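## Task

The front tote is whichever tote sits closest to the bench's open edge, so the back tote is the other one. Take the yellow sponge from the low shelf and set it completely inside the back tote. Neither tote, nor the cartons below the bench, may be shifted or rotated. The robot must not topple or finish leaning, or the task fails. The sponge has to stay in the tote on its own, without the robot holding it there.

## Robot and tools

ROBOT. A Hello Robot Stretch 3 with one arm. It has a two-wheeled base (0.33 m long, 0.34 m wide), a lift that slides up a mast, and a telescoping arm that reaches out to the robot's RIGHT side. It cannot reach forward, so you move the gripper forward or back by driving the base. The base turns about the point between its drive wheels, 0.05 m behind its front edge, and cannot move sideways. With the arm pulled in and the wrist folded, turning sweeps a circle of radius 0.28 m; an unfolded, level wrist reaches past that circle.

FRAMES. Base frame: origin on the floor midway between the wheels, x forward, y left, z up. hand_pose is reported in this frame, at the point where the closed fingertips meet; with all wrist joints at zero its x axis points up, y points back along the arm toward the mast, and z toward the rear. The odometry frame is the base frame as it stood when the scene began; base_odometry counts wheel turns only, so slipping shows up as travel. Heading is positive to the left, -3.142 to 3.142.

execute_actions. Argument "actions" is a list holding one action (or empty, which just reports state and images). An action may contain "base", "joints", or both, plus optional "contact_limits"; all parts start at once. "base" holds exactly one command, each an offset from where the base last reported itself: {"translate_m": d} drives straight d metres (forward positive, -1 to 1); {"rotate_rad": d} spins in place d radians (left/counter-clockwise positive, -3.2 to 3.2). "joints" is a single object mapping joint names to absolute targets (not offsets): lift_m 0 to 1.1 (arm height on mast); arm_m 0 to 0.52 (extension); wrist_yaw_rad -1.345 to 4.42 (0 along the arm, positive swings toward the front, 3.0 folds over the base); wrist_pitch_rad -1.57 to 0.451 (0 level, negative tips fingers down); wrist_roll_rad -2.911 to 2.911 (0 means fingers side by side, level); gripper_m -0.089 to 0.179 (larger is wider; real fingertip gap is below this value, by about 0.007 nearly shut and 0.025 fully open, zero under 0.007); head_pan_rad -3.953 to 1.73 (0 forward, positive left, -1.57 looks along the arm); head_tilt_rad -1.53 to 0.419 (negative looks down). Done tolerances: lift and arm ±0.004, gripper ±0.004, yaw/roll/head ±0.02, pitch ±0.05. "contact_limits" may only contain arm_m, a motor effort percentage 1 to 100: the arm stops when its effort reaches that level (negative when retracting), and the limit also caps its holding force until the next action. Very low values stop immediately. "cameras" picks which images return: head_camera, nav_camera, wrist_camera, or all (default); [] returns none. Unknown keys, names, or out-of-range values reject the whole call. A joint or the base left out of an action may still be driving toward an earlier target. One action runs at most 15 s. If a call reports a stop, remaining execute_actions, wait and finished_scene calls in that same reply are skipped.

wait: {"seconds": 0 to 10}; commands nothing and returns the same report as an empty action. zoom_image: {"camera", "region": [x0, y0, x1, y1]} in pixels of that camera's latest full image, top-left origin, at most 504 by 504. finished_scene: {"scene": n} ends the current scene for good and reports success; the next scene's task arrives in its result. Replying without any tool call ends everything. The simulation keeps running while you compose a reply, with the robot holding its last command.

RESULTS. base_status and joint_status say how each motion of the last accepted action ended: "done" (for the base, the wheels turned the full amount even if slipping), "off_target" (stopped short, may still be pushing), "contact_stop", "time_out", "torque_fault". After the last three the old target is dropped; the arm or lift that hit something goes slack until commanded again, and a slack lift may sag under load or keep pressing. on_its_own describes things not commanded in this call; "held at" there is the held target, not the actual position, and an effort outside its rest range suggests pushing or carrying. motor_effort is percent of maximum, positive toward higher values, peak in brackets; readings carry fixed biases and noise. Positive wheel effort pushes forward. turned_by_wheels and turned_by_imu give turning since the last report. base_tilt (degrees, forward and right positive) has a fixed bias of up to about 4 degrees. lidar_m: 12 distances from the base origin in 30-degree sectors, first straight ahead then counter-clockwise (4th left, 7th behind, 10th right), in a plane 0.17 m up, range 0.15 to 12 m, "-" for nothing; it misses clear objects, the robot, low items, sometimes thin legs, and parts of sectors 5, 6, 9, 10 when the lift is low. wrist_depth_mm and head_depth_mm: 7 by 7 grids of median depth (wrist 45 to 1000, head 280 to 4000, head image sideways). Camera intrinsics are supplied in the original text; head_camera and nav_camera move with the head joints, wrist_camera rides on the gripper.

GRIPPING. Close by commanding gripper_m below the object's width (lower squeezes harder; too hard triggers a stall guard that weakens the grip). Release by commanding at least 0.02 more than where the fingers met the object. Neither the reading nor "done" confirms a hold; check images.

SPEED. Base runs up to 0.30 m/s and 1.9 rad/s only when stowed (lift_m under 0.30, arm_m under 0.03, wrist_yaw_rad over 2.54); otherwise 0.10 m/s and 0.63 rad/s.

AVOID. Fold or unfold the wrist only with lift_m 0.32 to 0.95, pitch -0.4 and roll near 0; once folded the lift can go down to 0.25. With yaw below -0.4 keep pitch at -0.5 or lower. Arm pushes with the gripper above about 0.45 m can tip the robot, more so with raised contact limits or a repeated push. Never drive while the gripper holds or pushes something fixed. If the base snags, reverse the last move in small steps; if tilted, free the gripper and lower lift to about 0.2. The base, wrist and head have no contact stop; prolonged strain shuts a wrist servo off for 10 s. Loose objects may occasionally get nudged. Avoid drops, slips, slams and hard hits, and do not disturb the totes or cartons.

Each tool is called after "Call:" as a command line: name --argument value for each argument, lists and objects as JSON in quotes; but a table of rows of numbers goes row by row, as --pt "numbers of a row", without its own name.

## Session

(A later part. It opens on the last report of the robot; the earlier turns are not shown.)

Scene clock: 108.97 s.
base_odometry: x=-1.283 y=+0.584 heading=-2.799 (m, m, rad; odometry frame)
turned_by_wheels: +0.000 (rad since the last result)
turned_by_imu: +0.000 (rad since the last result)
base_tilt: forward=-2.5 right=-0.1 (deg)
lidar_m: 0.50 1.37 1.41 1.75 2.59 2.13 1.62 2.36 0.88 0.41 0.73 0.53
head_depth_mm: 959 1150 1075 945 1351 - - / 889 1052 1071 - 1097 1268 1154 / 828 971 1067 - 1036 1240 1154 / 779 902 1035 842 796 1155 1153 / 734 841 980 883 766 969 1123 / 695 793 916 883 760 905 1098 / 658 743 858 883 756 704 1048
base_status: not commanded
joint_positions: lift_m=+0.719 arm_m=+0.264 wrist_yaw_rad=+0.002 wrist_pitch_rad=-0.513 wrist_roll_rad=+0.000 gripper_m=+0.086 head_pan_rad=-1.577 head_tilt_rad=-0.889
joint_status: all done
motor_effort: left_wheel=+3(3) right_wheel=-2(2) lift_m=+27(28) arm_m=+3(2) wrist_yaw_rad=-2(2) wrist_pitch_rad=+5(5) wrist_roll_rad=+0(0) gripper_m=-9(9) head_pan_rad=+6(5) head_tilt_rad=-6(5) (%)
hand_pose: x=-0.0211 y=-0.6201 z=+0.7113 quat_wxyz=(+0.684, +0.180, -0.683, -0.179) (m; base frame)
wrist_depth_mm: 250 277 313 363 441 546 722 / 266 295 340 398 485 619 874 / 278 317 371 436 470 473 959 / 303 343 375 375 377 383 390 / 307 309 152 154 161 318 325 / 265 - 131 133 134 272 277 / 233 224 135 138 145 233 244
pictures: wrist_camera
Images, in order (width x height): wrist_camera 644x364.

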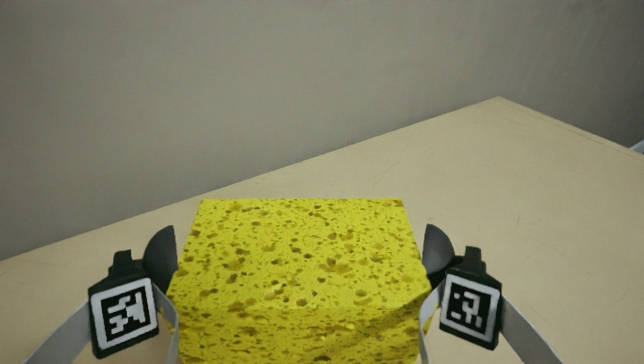

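Held. Now back away toward the bench while raising the lift.

Call:
execute_actions --actions '[{"base": {"translate_m": -1.0}, "joints": {"lift_m": 1.098, "arm_m": 0.005, "head_pan_rad": -2.6, "head_tilt_rad": -0.6}}]'

Scene clock: 120.33 s.
base_odometry: x=-0.341 y=+0.920 heading=-2.799 (m, m, rad; odometry frame)
turned_by_wheels: +0.000 (rad since the last result)
turned_by_imu: -0.003 (rad since the last result)
base_tilt: forward=-2.4 right=-0.1 (deg)
lidar_m: 1.49 2.20 1.93 2.19 3.19 0.90 0.64 0.64 1.56 1.34 0.87 1.07
head_depth_mm: - - 905 747 1539 1208 1096 / - - 902 743 823 1151 1093 / - - 1524 1761 1609 1448 1200 / - - 1616 1766 1846 1510 1275 / - - 1573 1770 1845 1514 1266 / - - 1583 1773 1850 1498 1260 / - - 1568 1761 1835 1502 1262
base_status: done
joint_positions: lift_m=+1.097 arm_m=+0.005 wrist_yaw_rad=+0.001 wrist_pitch_rad=-0.514 wrist_roll_rad=+0.000 gripper_m=+0.086 head_pan_rad=-2.593 head_tilt_rad=-0.606
joint_status: all done
motor_effort: left_wheel=+3(4) right_wheel=-2(6) lift_m=+27(29) arm_m=-3(4) wrist_yaw_rad=-1(3) wrist_pitch_rad=+5(5) wrist_roll_rad=+0(0) gripper_m=-9(10) head_pan_rad=-6(55) head_tilt_rad=+3(24) (%)
hand_pose: x=-0.0213 y=-0.3616 z=+1.0892 quat_wxyz=(+0.684, +0.180, -0.683, -0.180) (m; base frame)
wrist_depth_mm: 814 906 - - - - - / 852 990 - - - - - / 913 - - - - - - / 944 - - - - - - / 848 - 153 154 161 - - / 732 - 132 133 133 - - / 913 - 135 138 144 - -
pictures: head_camera (sideways: a quarter turn clockwise sets it upright), nav_camera (sideways: a quarter turn counterclockwise sets it upright), wrist_camera
Images, in order (width x height): head_camera 896x504, nav_camera 672x504, wrist_camera 644x364.

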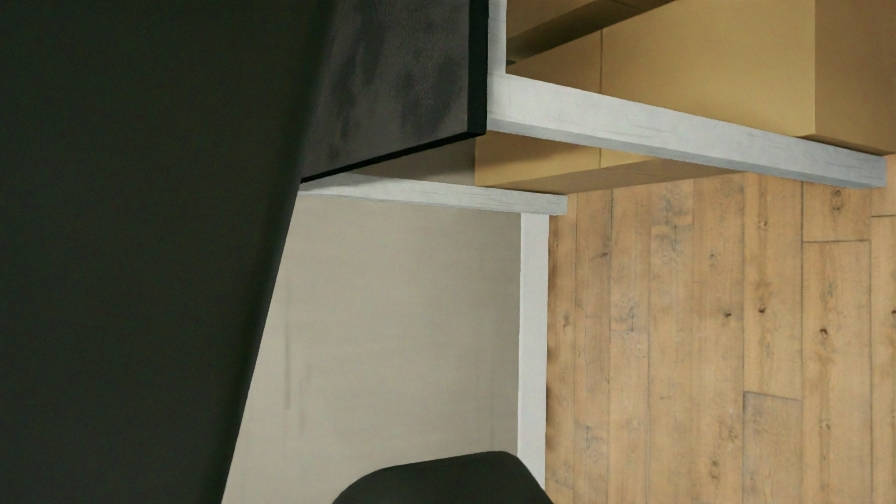

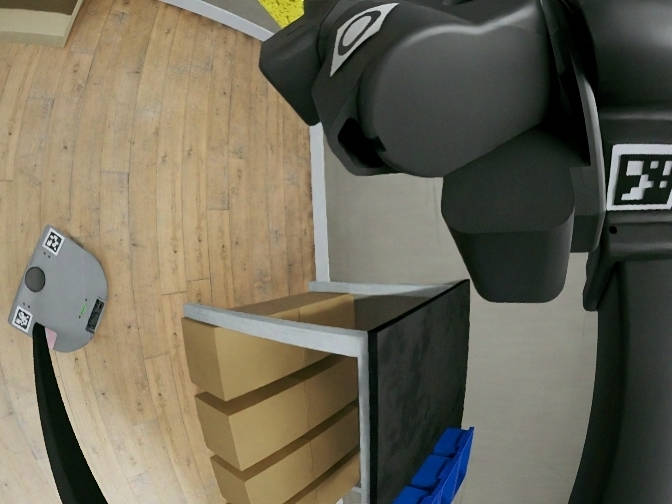

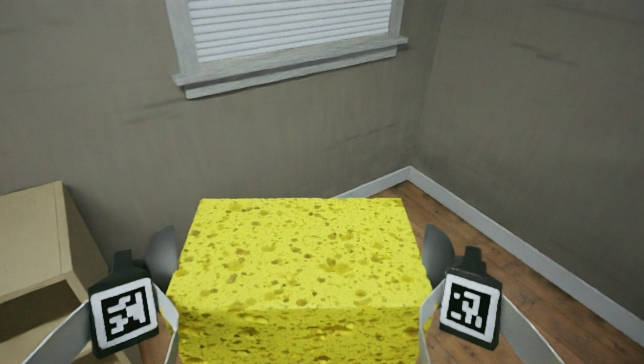

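Call:
execute_actions --actions '[{"base": {"rotate_rad": -0.689}, "joints": {"head_pan_rad": -2.95, "head_tilt_rad": -0.55}}]' --cameras '["head_camera", "nav_camera"]'

Scene clock: 125.57 s.
base_odometry: x=-0.341 y=+0.920 heading=+2.795 (m, m, rad; odometry frame)
turned_by_wheels: -0.689 (rad since the last result)
turned_by_imu: -0.687 (rad since the last result)
base_tilt: forward=-2.5 right=-0.2 (deg)
lidar_m: 1.11 1.07 2.20 1.93 1.94 3.15 1.12 0.68 0.64 1.52 1.44 0.88
head_depth_mm: - - - 2483 1984 1599 1331 / - - - 2535 1967 1602 1320 / - - - 2330 1897 1576 1328 / - - - 1992 1695 1579 1315 / - - - 1991 1556 1445 1324 / - - - 1963 1591 1278 1278 / - - - 1779 1523 1272 1106
base_status: done
joint_positions: lift_m=+1.097 arm_m=+0.005 wrist_yaw_rad=+0.001 wrist_pitch_rad=-0.514 wrist_roll_rad=+0.000 gripper_m=+0.086 head_pan_rad=-2.943 head_tilt_rad=-0.557
joint_status: all done
motor_effort: left_wheel=+3(7) right_wheel=-3(6) lift_m=+27(27) arm_m=-4(3) wrist_yaw_rad=-1(1) wrist_pitch_rad=+5(5) wrist_roll_rad=+0(0) gripper_m=-9(10) head_pan_rad=-4(40) head_tilt_rad=+3(9) (%)
hand_pose: x=-0.0213 y=-0.3616 z=+1.0892 quat_wxyz=(+0.684, +0.180, -0.683, -0.180) (m; base frame)
wrist_depth_mm: - - - - - - - / - - - - - 994 890 / - - - - - - 636 / - - - - - - 518 / - - 154 155 161 - 427 / - - 132 134 133 571 462 / - - 135 138 144 593 -
pictures: head_camera (sideways: a quarter turn clockwise sets it upright), nav_camera (sideways: a quarter turn counterclockwise sets it upright)
Images, in order (width x height): head_camera 896x504, nav_camera 672x504.

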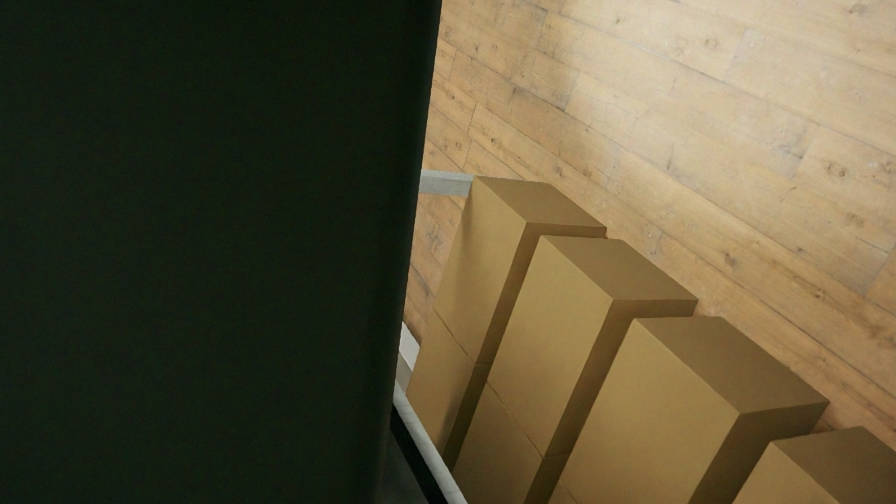

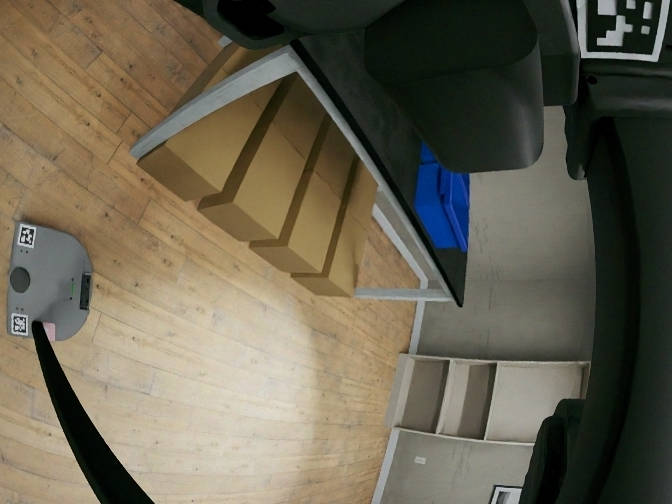

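Call:
execute_actions --actions '[{"base": {"translate_m": -0.75}, "joints": {"head_pan_rad": -2.6, "head_tilt_rad": -0.9}}]' --cameras '["head_camera", "nav_camera"]'

Scene clock: 139.70 s.
base_odometry: x=+0.365 y=+0.665 heading=+2.795 (m, m, rad; odometry frame)
turned_by_wheels: +0.000 (rad since the last result)
turned_by_imu: -0.002 (rad since the last result)
base_tilt: forward=-2.5 right=-0.1 (deg)
lidar_m: 1.60 2.14 2.45 1.89 2.19 2.48 0.70 0.44 0.37 0.38 0.45 1.98
head_depth_mm: 1879 791 1943 1609 1479 1291 1155 / 956 729 2011 1352 1391 1293 1154 / 957 729 1856 1349 1246 1284 1175 / 946 697 618 1380 1151 1238 1165 / 943 519 548 1329 1153 1151 1154 / 932 598 506 1271 1189 1020 1102 / 666 595 462 507 1186 1008 967
base_status: done
joint_positions: lift_m=+1.097 arm_m=+0.005 wrist_yaw_rad=+0.001 wrist_pitch_rad=-0.514 wrist_roll_rad=+0.000 gripper_m=+0.086 head_pan_rad=-2.607 head_tilt_rad=-0.889
joint_status: all done
motor_effort: left_wheel=+3(4) right_wheel=-3(6) lift_m=+27(27) arm_m=-3(4) wrist_yaw_rad=-2(1) wrist_pitch_rad=+5(5) wrist_roll_rad=+0(0) gripper_m=-9(9) head_pan_rad=+5(38) head_tilt_rad=-6(29) (%)
hand_pose: x=-0.0213 y=-0.3616 z=+1.0892 quat_wxyz=(+0.684, +0.180, -0.683, -0.180) (m; base frame)
wrist_depth_mm: - - - - 936 867 823 / - - 794 808 855 598 611 / - 593 613 623 628 496 498 / 474 486 489 495 503 343 327 / 404 407 153 155 161 348 347 / 362 - 131 132 133 234 363 / - - 135 138 144 268 194
pictures: head_camera (sideways: a quarter turn clockwise sets it upright), nav_camera (sideways: a quarter turn counterclockwise sets it upright)
Images, in order (width x height): head_camera 896x504, nav_camera 672x504.

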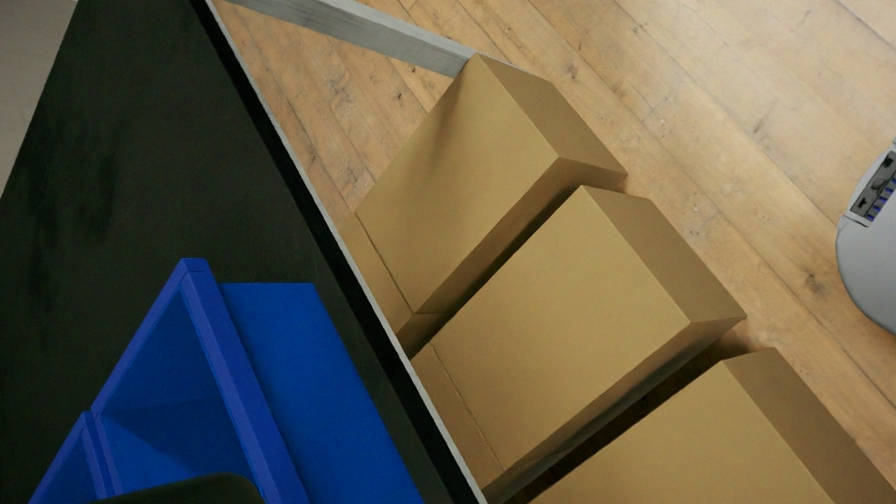

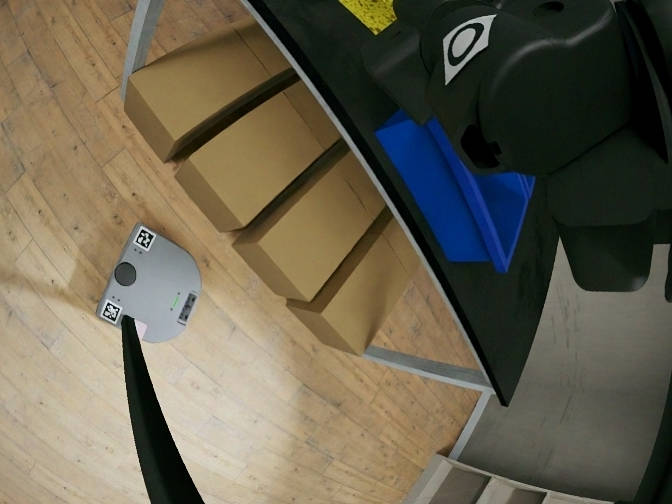

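Call:
execute_actions --actions '[{"base": {"translate_m": -0.17}, "joints": {"head_pan_rad": -1.57, "head_tilt_rad": -0.6}}]' --cameras '[]'

Call:
execute_actions --actions '[{"base": {"rotate_rad": -0.325}}]'

Scene clock: 146.33 s.
base_odometry: x=+0.525 y=+0.608 heading=+2.796 (m, m, rad; odometry frame)
turned_by_wheels: +0.000 (rad since the last result)
turned_by_imu: -0.001 (rad since the last result)
base_tilt: forward=-2.5 right=-0.2 (deg)
lidar_m: 1.77 2.30 2.50 1.92 2.25 2.35 0.60 0.36 0.32 0.32 0.38 0.71
head_depth_mm: - - - - - - 1001 / - - - - - - 1084 / - - - - - 780 1036 / 1110 1194 886 384 448 471 1011 / 1140 1253 975 621 544 1109 1010 / 1176 1269 965 694 541 1130 1048 / 1209 1328 961 689 537 1163 1005
base_status: done
joint_positions: lift_m=+1.097 arm_m=+0.005 wrist_yaw_rad=+0.001 wrist_pitch_rad=-0.514 wrist_roll_rad=+0.000 gripper_m=+0.086 head_pan_rad=-1.577 head_tilt_rad=-0.606
joint_status: all done
motor_effort: left_wheel=+3(4) right_wheel=-2(6) lift_m=+27(27) arm_m=-3(4) wrist_yaw_rad=-1(1) wrist_pitch_rad=+5(5) wrist_roll_rad=+0(0) gripper_m=-10(9) head_pan_rad=+5(57) head_tilt_rad=+3(24) (%)
hand_pose: x=-0.0213 y=-0.3616 z=+1.0892 quat_wxyz=(+0.684, +0.180, -0.683, -0.180) (m; base frame)
wrist_depth_mm: - - - 934 886 818 788 / - 782 807 805 503 612 839 / 600 591 605 591 510 486 441 / 479 493 494 325 317 313 311 / 402 408 153 155 161 317 296 / 352 - 131 133 133 340 321 / 308 298 135 137 144 306 310
pictures: none
No camera images: the call's "cameras" was empty. Leave "cameras" out to get every camera's image.

Scene clock: 148.33 s.
base_odometry: x=+0.525 y=+0.608 heading=+2.471 (m, m, rad; odometry frame)
turned_by_wheels: -0.325 (rad since the last result)
turned_by_imu: -0.324 (rad since the last result)
base_tilt: forward=-2.5 right=-0.2 (deg)
lidar_m: 1.77 1.96 2.61 1.92 1.96 2.61 2.31 0.47 0.34 0.32 0.33 0.49
head_depth_mm: - - - - - - 1069 / - - - - - - 1008 / - - - - - 1113 1011 / 1049 1124 747 385 414 451 1217 / 1049 1139 739 542 421 450 1009 / 1053 1150 825 545 420 447 1004 / 1047 1148 963 687 419 465 1026
base_status: done
joint_positions: lift_m=+1.097 arm_m=+0.005 wrist_yaw_rad=+0.001 wrist_pitch_rad=-0.514 wrist_roll_rad=+0.000 gripper_m=+0.086 head_pan_rad=-1.577 head_tilt_rad=-0.606
joint_status: not commanded
motor_effort: left_wheel=+3(8) right_wheel=-2(6) lift_m=+27(27) arm_m=-3(3) wrist_yaw_rad=-2(1) wrist_pitch_rad=+5(5) wrist_roll_rad=+0(0) gripper_m=-9(9) head_pan_rad=+4(5) head_tilt_rad=+3(3) (%)
hand_pose: x=-0.0213 y=-0.3616 z=+1.0892 quat_wxyz=(+0.684, +0.180, -0.683, -0.180) (m; base frame)
wrist_depth_mm: 909 878 899 894 937 962 945 / 768 801 501 508 731 841 858 / 579 589 515 533 507 646 643 / 477 319 319 324 330 514 520 / 407 287 152 154 161 399 424 / 332 - 132 133 133 227 366 / 194 180 135 138 145 187 323
pictures: head_camera (sideways: a quarter turn clockwise sets it upright), nav_camera (sideways: a quarter turn counterclockwise sets it upright), wrist_camera
Images, in order (width x height): head_camera 896x504, nav_camera 672x504, wrist_camera 644x364.

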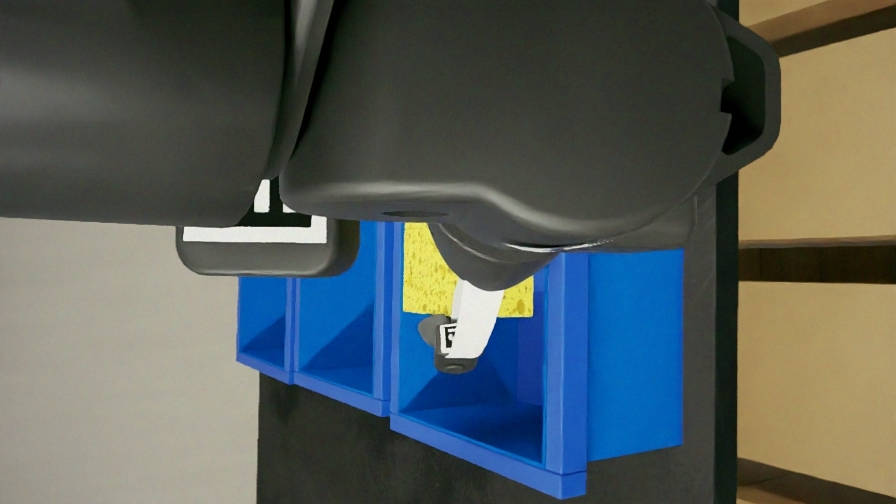

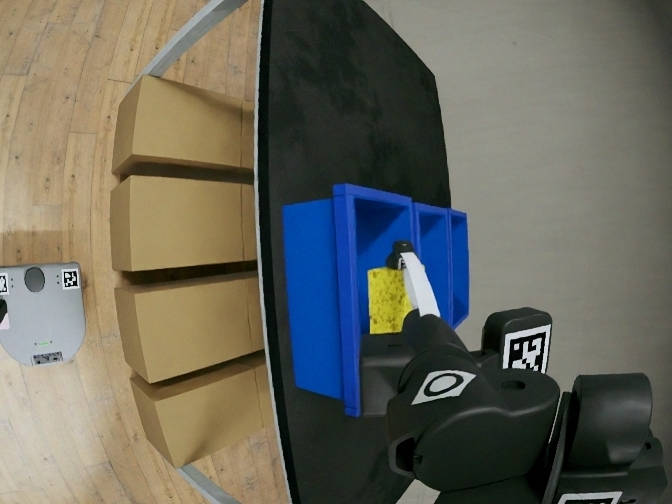

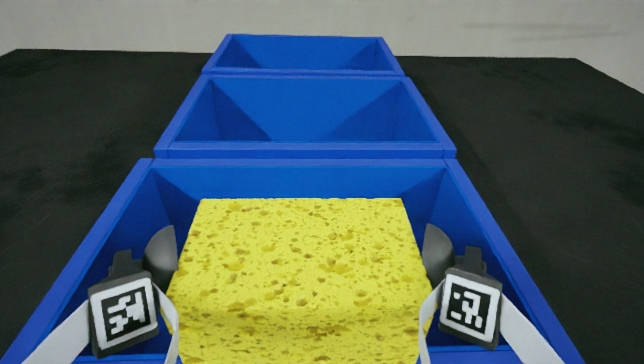

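Call:
execute_actions --actions '[{"base": {"rotate_rad": -0.6}, "joints": {"wrist_pitch_rad": -0.3}}]' --cameras '["wrist_camera"]'

Call:
execute_actions --actions '[{"base": {"translate_m": 0.115}}]' --cameras '["nav_camera"]'

Call:
execute_actions --actions '[{"base": {"rotate_rad": 0.6}}]' --cameras '["nav_camera", "wrist_camera"]'

Scene clock: 160.30 s.
base_odometry: x=+0.525 y=+0.608 heading=+1.871 (m, m, rad; odometry frame)
turned_by_wheels: -0.600 (rad since the last result)
turned_by_imu: -0.598 (rad since the last result)
base_tilt: forward=-2.5 right=-0.2 (deg)
lidar_m: 0.42 1.77 1.77 2.30 1.92 1.94 2.45 2.31 0.53 0.34 0.32 0.33
head_depth_mm: - - - - - 1108 1227 / - - - - - - 1067 / - - - - - 1140 1040 / 1298 - 365 - 528 1194 1082 / 1219 1315 1037 673 543 1165 1012 / 1143 1254 972 693 430 467 1001 / 1084 1179 963 541 410 430 1027
base_status: done
joint_positions: lift_m=+1.097 arm_m=+0.005 wrist_yaw_rad=+0.001 wrist_pitch_rad=-0.325 wrist_roll_rad=+0.000 gripper_m=+0.086 head_pan_rad=-1.577 head_tilt_rad=-0.606
joint_status: all done
motor_effort: left_wheel=+3(7) right_wheel=-2(5) lift_m=+27(27) arm_m=-3(3) wrist_yaw_rad=-1(1) wrist_pitch_rad=+9(9) wrist_roll_rad=+0(0) gripper_m=-10(9) head_pan_rad=+4(4) head_tilt_rad=+2(2) (%)
hand_pose: x=-0.0212 y=-0.3854 z=+1.1315 quat_wxyz=(+0.698, +0.115, -0.697, -0.114) (m; base frame)
wrist_depth_mm: 778 878 - - - - - / 801 895 - - - - - / 808 911 - - - - - / 468 709 707 724 723 - - / 453 540 152 154 161 554 - / 303 - 132 133 133 497 - / 304 353 135 138 145 - -
pictures: wrist_camera
Images, in order (width x height): wrist_camera 644x364.

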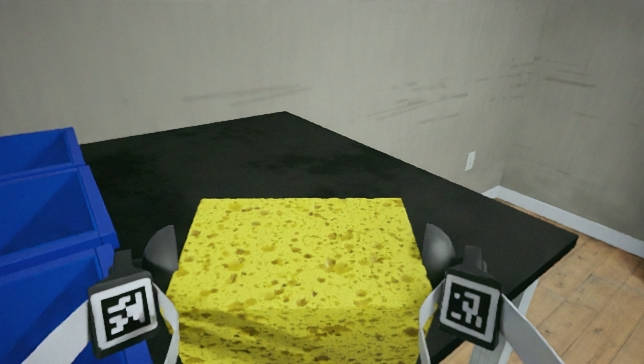

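Scene clock: 162.77 s.
base_odometry: x=+0.491 y=+0.718 heading=+1.871 (m, m, rad; odometry frame)
turned_by_wheels: +0.000 (rad since the last result)
turned_by_imu: +0.000 (rad since the last result)
base_tilt: forward=-2.4 right=-0.1 (deg)
lidar_m: 0.37 2.05 1.69 2.28 1.99 2.01 2.53 2.41 0.40 0.30 0.26 0.26
head_depth_mm: - - - - - 1150 1058 / - - - - - - 1041 / - - - - - 1120 1072 / 1234 - 366 - 415 447 1015 / 1145 1263 1037 542 538 414 988 / 1078 1181 971 523 536 382 401 / 1024 1113 698 498 516 347 375
base_status: done
joint_positions: lift_m=+1.097 arm_m=+0.005 wrist_yaw_rad=+0.001 wrist_pitch_rad=-0.325 wrist_roll_rad=+0.000 gripper_m=+0.086 head_pan_rad=-1.577 head_tilt_rad=-0.606
joint_status: not commanded
motor_effort: left_wheel=+3(8) right_wheel=-3(3) lift_m=+27(27) arm_m=-4(3) wrist_yaw_rad=-1(2) wrist_pitch_rad=+9(9) wrist_roll_rad=+0(0) gripper_m=-8(10) head_pan_rad=+5(4) head_tilt_rad=+3(3) (%)
hand_pose: x=-0.0212 y=-0.3854 z=+1.1315 quat_wxyz=(+0.698, +0.115, -0.697, -0.114) (m; base frame)
wrist_depth_mm: 723 833 951 - - - - / 756 856 - - - - - / 770 870 999 - - - - / 493 473 724 718 713 - - / 419 471 152 154 162 570 563 / 283 - 132 133 134 465 497 / 251 304 135 139 145 370 -
pictures: nav_camera (sideways: a quarter turn counterclockwise sets it upright)
Images, in order (width x height): nav_camera 672x504.

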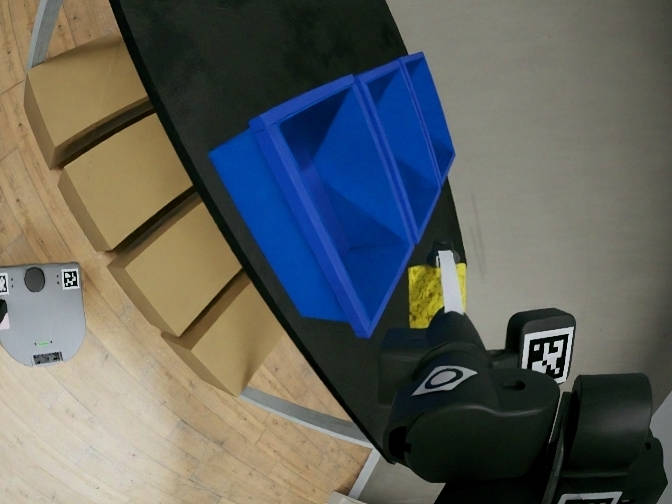

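Scene clock: 164.70 s.
base_odometry: x=+0.491 y=+0.718 heading=+2.471 (m, m, rad; odometry frame)
turned_by_wheels: +0.600 (rad since the last result)
turned_by_imu: +0.598 (rad since the last result)
base_tilt: forward=-2.6 right=-0.2 (deg)
lidar_m: 1.69 1.91 2.67 1.99 2.03 2.70 2.40 0.37 0.27 0.26 0.27 0.37
head_depth_mm: - - - - - 388 407 / - - - - - - 406 / - - - - - 385 404 / 993 - 365 - 524 365 403 / 988 1091 1033 636 503 412 402 / 988 1083 972 694 541 442 401 / 989 1085 960 691 536 440 400
base_status: done
joint_positions: lift_m=+1.097 arm_m=+0.005 wrist_yaw_rad=+0.001 wrist_pitch_rad=-0.325 wrist_roll_rad=+0.000 gripper_m=+0.086 head_pan_rad=-1.577 head_tilt_rad=-0.606
joint_status: not commanded
motor_effort: left_wheel=-2(6) right_wheel=+1(5) lift_m=+27(27) arm_m=-3(3) wrist_yaw_rad=-1(1) wrist_pitch_rad=+9(9) wrist_roll_rad=+0(0) gripper_m=-9(9) head_pan_rad=+4(4) head_tilt_rad=+2(3) (%)
hand_pose: x=-0.0212 y=-0.3854 z=+1.1315 quat_wxyz=(+0.698, +0.115, -0.697, -0.114) (m; base frame)
wrist_depth_mm: 833 802 837 852 852 867 880 / 863 883 880 887 898 912 947 / 931 927 938 663 672 927 958 / 680 709 706 461 479 737 750 / 543 548 152 154 161 399 571 / 442 - 131 133 133 303 438 / 375 357 135 138 144 290 269
pictures: nav_camera (sideways: a quarter turn counterclockwise sets it upright), wrist_camera
Images, in order (width x height): nav_camera 672x504, wrist_camera 644x364.

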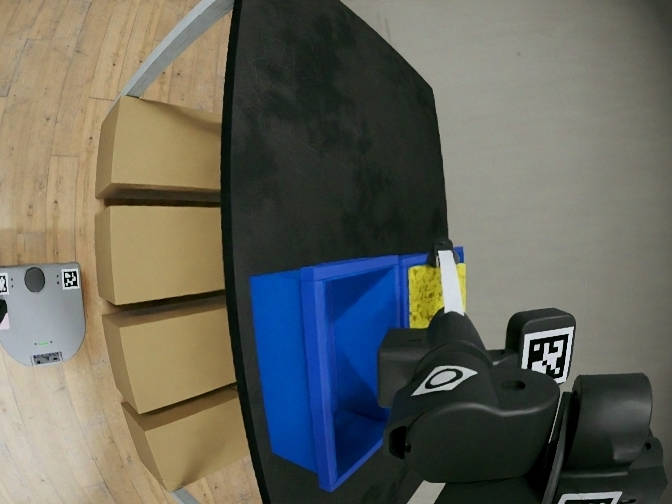

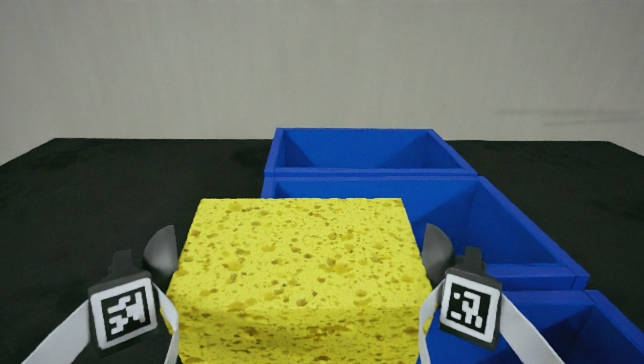

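Call:
execute_actions --actions '[{"base": {"translate_m": -0.095}, "joints": {"arm_m": 0.46}}]' --cameras '["nav_camera", "wrist_camera"]'

Scene clock: 171.07 s.
base_odometry: x=+0.565 y=+0.659 heading=+2.471 (m, m, rad; odometry frame)
turned_by_wheels: +0.000 (rad since the last result)
turned_by_imu: -0.001 (rad since the last result)
base_tilt: forward=-2.5 right=-0.1 (deg)
lidar_m: 1.78 1.99 2.69 1.98 2.03 2.70 2.31 0.37 0.27 0.26 0.27 0.36
head_depth_mm: 1024 1096 1009 517 452 372 408 / 1009 1093 732 510 530 371 406 / - 1111 695 509 526 370 405 / 994 1123 693 510 524 369 403 / 993 1094 692 507 523 367 402 / 993 1088 825 507 516 366 401 / 988 1089 968 688 393 365 399
base_status: done
joint_positions: lift_m=+1.097 arm_m=+0.460 wrist_yaw_rad=+0.001 wrist_pitch_rad=-0.324 wrist_roll_rad=+0.000 gripper_m=+0.086 head_pan_rad=-1.577 head_tilt_rad=-0.606
joint_status: all done
motor_effort: left_wheel=-2(7) right_wheel=+2(3) lift_m=+27(27) arm_m=+2(3) wrist_yaw_rad=+0(2) wrist_pitch_rad=+9(9) wrist_roll_rad=+0(0) gripper_m=-9(10) head_pan_rad=+5(4) head_tilt_rad=+3(2) (%)
hand_pose: x=-0.0213 y=-0.8399 z=+1.1317 quat_wxyz=(+0.698, +0.115, -0.698, -0.114) (m; base frame)
wrist_depth_mm: 416 423 424 431 436 442 449 / 442 443 455 455 458 470 477 / 479 476 479 493 494 499 501 / 509 523 515 519 531 532 541 / 533 542 154 155 161 559 569 / 444 - 131 133 134 462 463 / 371 244 135 137 144 249 386
pictures: nav_camera (sideways: a quarter turn counterclockwise sets it upright), wrist_camera
Images, in order (width x height): nav_camera 672x504, wrist_camera 644x364.

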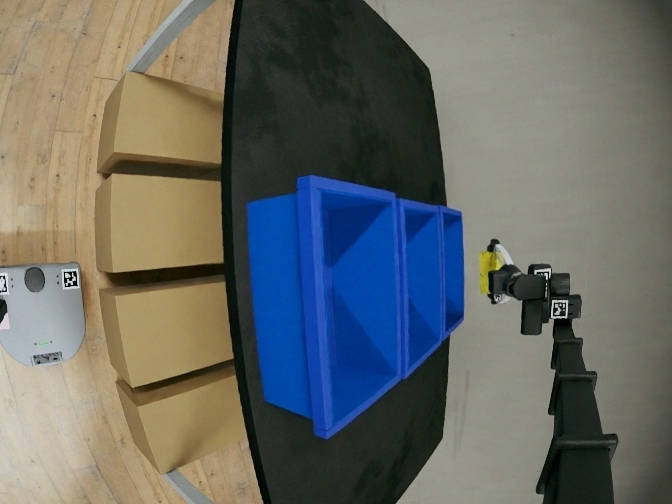

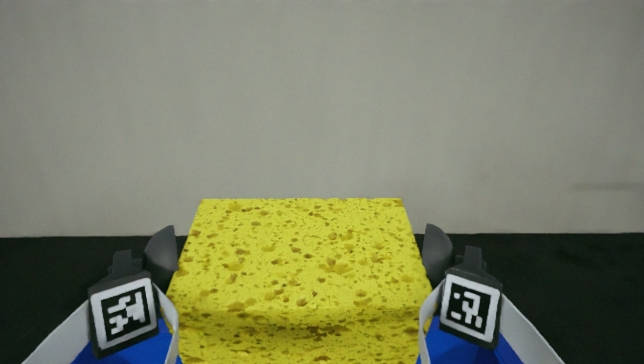

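Call:
execute_actions --actions '[{"joints": {"wrist_pitch_rad": -0.8, "arm_m": 0.49}}]'

Scene clock: 173.43 s.
base_odometry: x=+0.565 y=+0.659 heading=+2.471 (m, m, rad; odometry frame)
turned_by_wheels: +0.000 (rad since the last result)
turned_by_imu: +0.000 (rad since the last result)
base_tilt: forward=-2.6 right=-0.2 (deg)
lidar_m: 1.78 1.99 2.68 1.98 2.03 2.70 2.31 0.37 0.27 0.26 0.27 0.36
head_depth_mm: 1028 1094 1018 517 452 372 409 / 1012 1092 732 511 530 371 407 / - 1109 695 510 527 369 405 / 991 1101 691 507 524 368 404 / 996 1095 689 508 521 367 402 / 989 1086 824 506 515 365 400 / 991 1082 957 687 394 365 399
base_status: not commanded
joint_positions: lift_m=+1.097 arm_m=+0.490 wrist_yaw_rad=+0.001 wrist_pitch_rad=-0.808 wrist_roll_rad=+0.000 gripper_m=+0.086 head_pan_rad=-1.577 head_tilt_rad=-0.606
joint_status: all done
motor_effort: left_wheel=-2(2) right_wheel=+2(2) lift_m=+27(27) arm_m=+2(4) wrist_yaw_rad=-1(1) wrist_pitch_rad=+3(8) wrist_roll_rad=+0(0) gripper_m=-9(9) head_pan_rad=+5(4) head_tilt_rad=+2(3) (%)
hand_pose: x=-0.0214 y=-0.7944 z=+1.0343 quat_wxyz=(+0.650, +0.278, -0.650, -0.278) (m; base frame)
wrist_depth_mm: 452 459 463 464 472 476 482 / 404 415 421 427 429 435 447 / 209 213 217 219 222 223 393 / 205 254 247 246 257 215 348 / 206 280 153 155 161 215 305 / 206 - 132 133 133 201 170 / 198 238 136 138 145 214 153
pictures: head_camera (sideways: a quarter turn clockwise sets it upright), nav_camera (sideways: a quarter turn counterclockwise sets it upright), wrist_camera
Images, in order (width x height): head_camera 896x504, nav_camera 672x504, wrist_camera 644x364.

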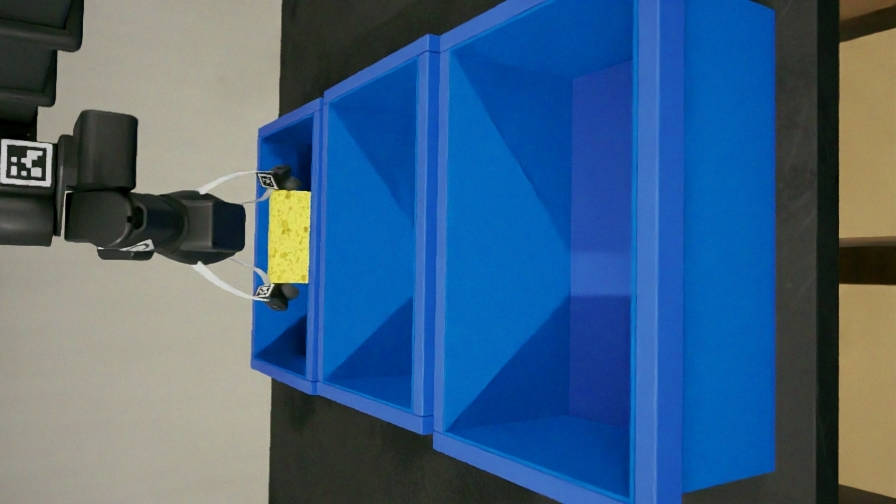

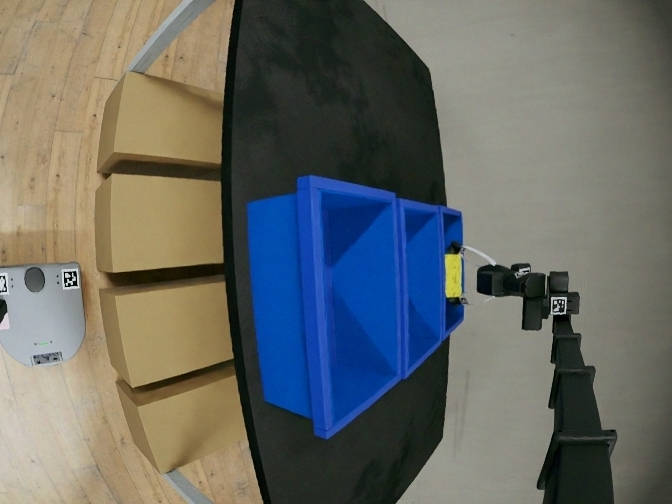

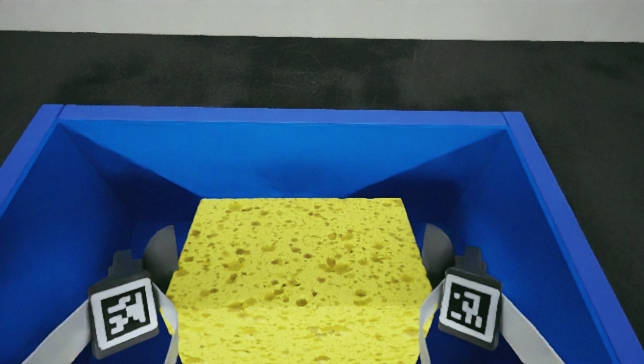

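Call:
execute_actions --actions '[{"joints": {"lift_m": 1.04, "arm_m": 0.508}}]' --cameras '["head_camera", "wrist_camera"]'

Scene clock: 177.03 s.
base_odometry: x=+0.565 y=+0.659 heading=+2.471 (m, m, rad; odometry frame)
turned_by_wheels: +0.000 (rad since the last result)
turned_by_imu: +0.000 (rad since the last result)
base_tilt: forward=-2.4 right=-0.1 (deg)
lidar_m: 1.78 1.99 2.68 1.98 2.03 2.70 2.31 0.37 0.27 0.26 0.27 0.36
head_depth_mm: 987 - 1012 517 453 372 408 / 990 1117 736 512 529 371 407 / 972 1129 690 511 526 369 405 / 978 1084 689 509 525 368 403 / 993 1087 688 510 523 367 401 / 991 1091 825 507 516 366 400 / 989 1084 965 690 393 366 398
base_status: not commanded
joint_positions: lift_m=+1.041 arm_m=+0.508 wrist_yaw_rad=+0.001 wrist_pitch_rad=-0.809 wrist_roll_rad=+0.000 gripper_m=+0.086 head_pan_rad=-1.577 head_tilt_rad=-0.606
joint_status: all done
motor_effort: left_wheel=-3(3) right_wheel=+2(2) lift_m=+10(24) arm_m=+2(1) wrist_yaw_rad=+0(1) wrist_pitch_rad=+3(3) wrist_roll_rad=+0(0) gripper_m=-10(9) head_pan_rad=+4(4) head_tilt_rad=+2(3) (%)
hand_pose: x=-0.0214 y=-0.8122 z=+0.9773 quat_wxyz=(+0.650, +0.279, -0.650, -0.278) (m; base frame)
wrist_depth_mm: 371 380 383 391 399 406 405 / 158 159 160 161 162 162 162 / 185 186 187 186 189 191 147 / 205 224 216 218 228 213 147 / 206 230 153 154 161 215 147 / 203 - 131 133 134 201 146 / 189 187 135 138 144 193 147
pictures: head_camera (sideways: a quarter turn clockwise sets it upright), wrist_camera
Images, in order (width x height): head_camera 896x504, wrist_camera 644x364.

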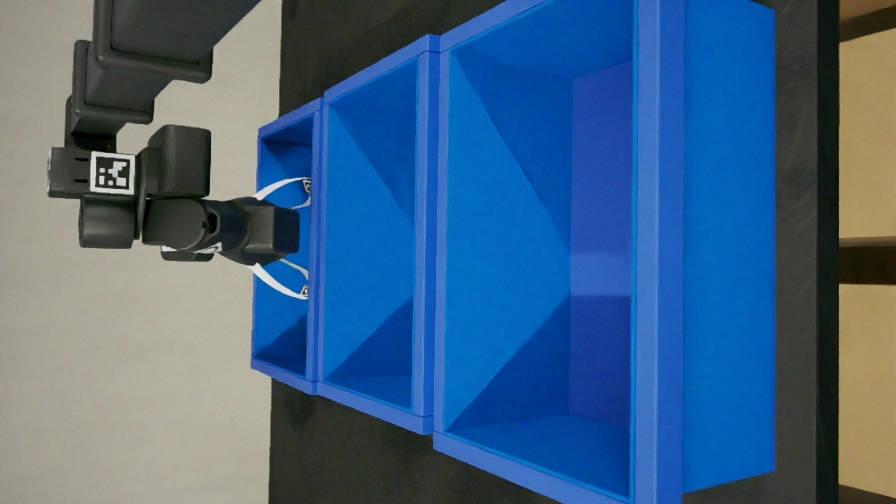

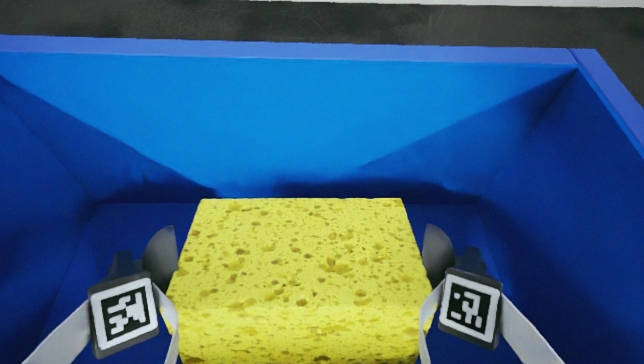

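Call:
execute_actions --actions '[{"joints": {"gripper_m": 0.14}}]' --cameras '["wrist_camera"]'

Scene clock: 179.20 s.
base_odometry: x=+0.565 y=+0.659 heading=+2.471 (m, m, rad; odometry frame)
turned_by_wheels: +0.000 (rad since the last result)
turned_by_imu: +0.000 (rad since the last result)
base_tilt: forward=-2.4 right=-0.1 (deg)
lidar_m: 1.78 2.00 2.68 1.98 2.03 2.70 2.31 0.37 0.27 0.26 0.27 0.36
head_depth_mm: 985 - 1015 518 453 372 407 / 985 1117 734 511 529 371 408 / 968 1126 696 510 527 370 404 / 984 1071 689 510 524 369 404 / 997 1094 690 508 523 367 402 / 992 1091 828 507 516 366 402 / 989 1088 961 687 393 365 399
base_status: not commanded
joint_positions: lift_m=+1.041 arm_m=+0.508 wrist_yaw_rad=+0.001 wrist_pitch_rad=-0.809 wrist_roll_rad=+0.000 gripper_m=+0.140 head_pan_rad=-1.577 head_tilt_rad=-0.606
joint_status: all done
motor_effort: left_wheel=-2(3) right_wheel=+2(2) lift_m=+10(10) arm_m=+2(2) wrist_yaw_rad=-1(1) wrist_pitch_rad=+3(3) wrist_roll_rad=+0(0) gripper_m=+1(80) head_pan_rad=+5(5) head_tilt_rad=+3(3) (%)
hand_pose: x=-0.0214 y=-0.8122 z=+0.9773 quat_wxyz=(+0.650, +0.279, -0.650, -0.278) (m; base frame)
wrist_depth_mm: 368 377 382 388 395 399 409 / 158 159 159 161 162 163 162 / 184 185 187 189 190 189 147 / 205 224 225 228 230 212 148 / 207 232 232 234 237 201 147 / 197 210 167 169 193 - 146 / - 195 154 156 158 196 141
pictures: wrist_camera
Images, in order (width x height): wrist_camera 644x364.

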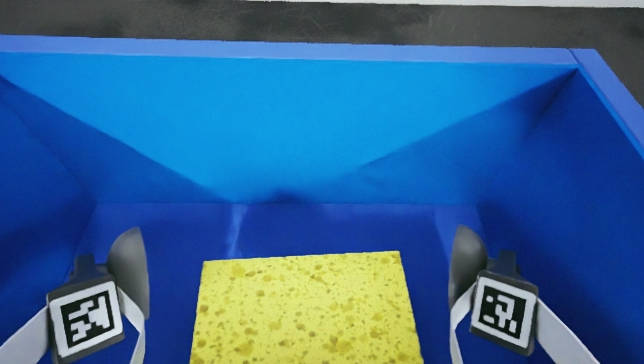

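Call:
execute_actions --actions '[{"joints": {"lift_m": 1.098, "arm_m": 0.47}}]' --cameras '["wrist_camera"]'

Call:
execute_actions --actions '[{"joints": {"wrist_pitch_rad": -0.3}}]' --cameras '["wrist_camera", "head_camera"]'

Scene clock: 182.10 s.
base_odometry: x=+0.565 y=+0.659 heading=+2.471 (m, m, rad; odometry frame)
turned_by_wheels: +0.000 (rad since the last result)
turned_by_imu: +0.000 (rad since the last result)
base_tilt: forward=-2.5 right=-0.2 (deg)
lidar_m: 1.78 1.99 2.68 1.98 2.03 2.70 2.31 0.37 0.27 0.26 0.27 0.36
head_depth_mm: 1022 1092 1017 517 453 372 408 / 1004 1096 733 513 529 371 406 / - 1105 692 511 529 369 406 / 990 1096 692 509 525 368 403 / 993 1101 686 508 522 367 402 / 990 1092 825 505 515 366 401 / 997 1086 962 685 394 365 399
base_status: not commanded
joint_positions: lift_m=+1.097 arm_m=+0.470 wrist_yaw_rad=+0.001 wrist_pitch_rad=-0.809 wrist_roll_rad=+0.000 gripper_m=+0.140 head_pan_rad=-1.577 head_tilt_rad=-0.606
joint_status: all done
motor_effort: left_wheel=-3(2) right_wheel=+2(2) lift_m=+27(28) arm_m=-3(4) wrist_yaw_rad=+0(1) wrist_pitch_rad=+3(3) wrist_roll_rad=+0(0) gripper_m=+1(1) head_pan_rad=+5(5) head_tilt_rad=+3(2) (%)
hand_pose: x=-0.0214 y=-0.7747 z=+1.0342 quat_wxyz=(+0.650, +0.279, -0.650, -0.278) (m; base frame)
wrist_depth_mm: 463 465 473 486 485 494 496 / 404 408 416 423 435 432 442 / 214 238 240 241 242 231 394 / 206 277 287 295 293 214 349 / 207 285 294 302 299 202 305 / 196 267 233 226 274 - 170 / - 246 239 227 249 245 148
pictures: wrist_camera
Images, in order (width x height): wrist_camera 644x364.

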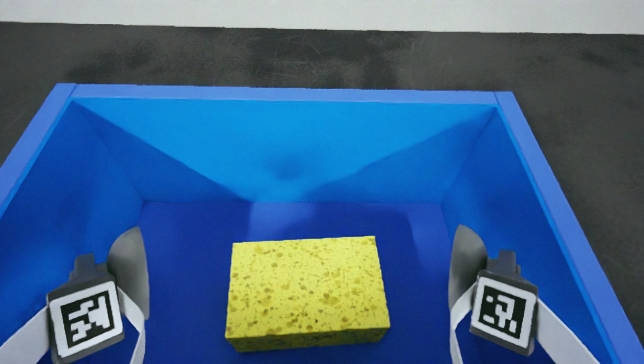

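Scene clock: 183.20 s.
base_odometry: x=+0.565 y=+0.659 heading=+2.471 (m, m, rad; odometry frame)
turned_by_wheels: +0.000 (rad since the last result)
turned_by_imu: +0.000 (rad since the last result)
base_tilt: forward=-2.5 right=-0.2 (deg)
lidar_m: 1.78 1.99 2.67 1.98 2.03 2.70 2.31 0.37 0.27 0.26 0.27 0.36
head_depth_mm: 1025 1096 1014 517 453 372 408 / 998 1095 729 512 529 371 406 / - 1121 694 511 526 370 405 / 998 1121 690 507 524 369 403 / 995 1089 689 507 523 367 402 / 993 1088 829 505 516 366 400 / 991 1091 963 690 393 365 400
base_status: not commanded
joint_positions: lift_m=+1.097 arm_m=+0.470 wrist_yaw_rad=+0.001 wrist_pitch_rad=-0.324 wrist_roll_rad=+0.000 gripper_m=+0.140 head_pan_rad=-1.577 head_tilt_rad=-0.606
joint_status: all done
motor_effort: left_wheel=-3(3) right_wheel=+2(2) lift_m=+27(27) arm_m=-3(3) wrist_yaw_rad=-1(1) wrist_pitch_rad=+8(7) wrist_roll_rad=+0(0) gripper_m=+1(1) head_pan_rad=+4(5) head_tilt_rad=+2(3) (%)
hand_pose: x=-0.0213 y=-0.8505 z=+1.1318 quat_wxyz=(+0.698, +0.114, -0.698, -0.114) (m; base frame)
wrist_depth_mm: 410 416 422 425 421 430 428 / 438 437 442 444 454 453 461 / 464 470 479 476 490 482 501 / 494 504 509 509 527 524 530 / 515 525 527 546 545 545 554 / 461 446 441 449 451 - 458 / - 235 236 237 240 240 391
pictures: head_camera (sideways: a quarter turn clockwise sets it upright), wrist_camera
Images, in order (width x height): head_camera 896x504, wrist_camera 644x364.

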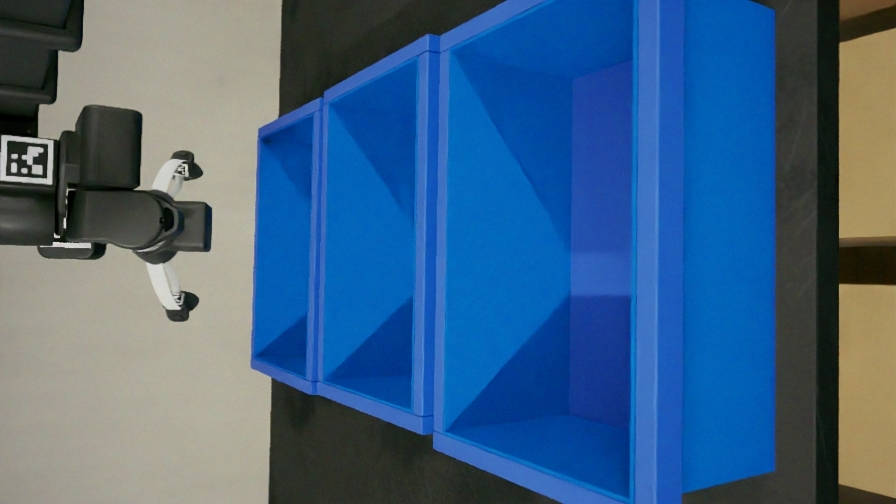

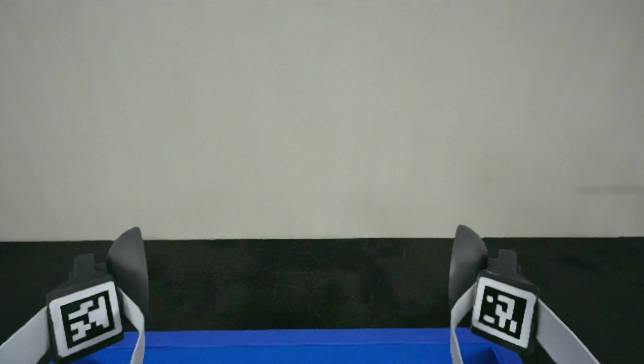

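The sponge is lying flat on the floor of the back tote, and the gripper is clear above the rims.

Call:
finished_scene --scene 2

The scene is finished: the task was done.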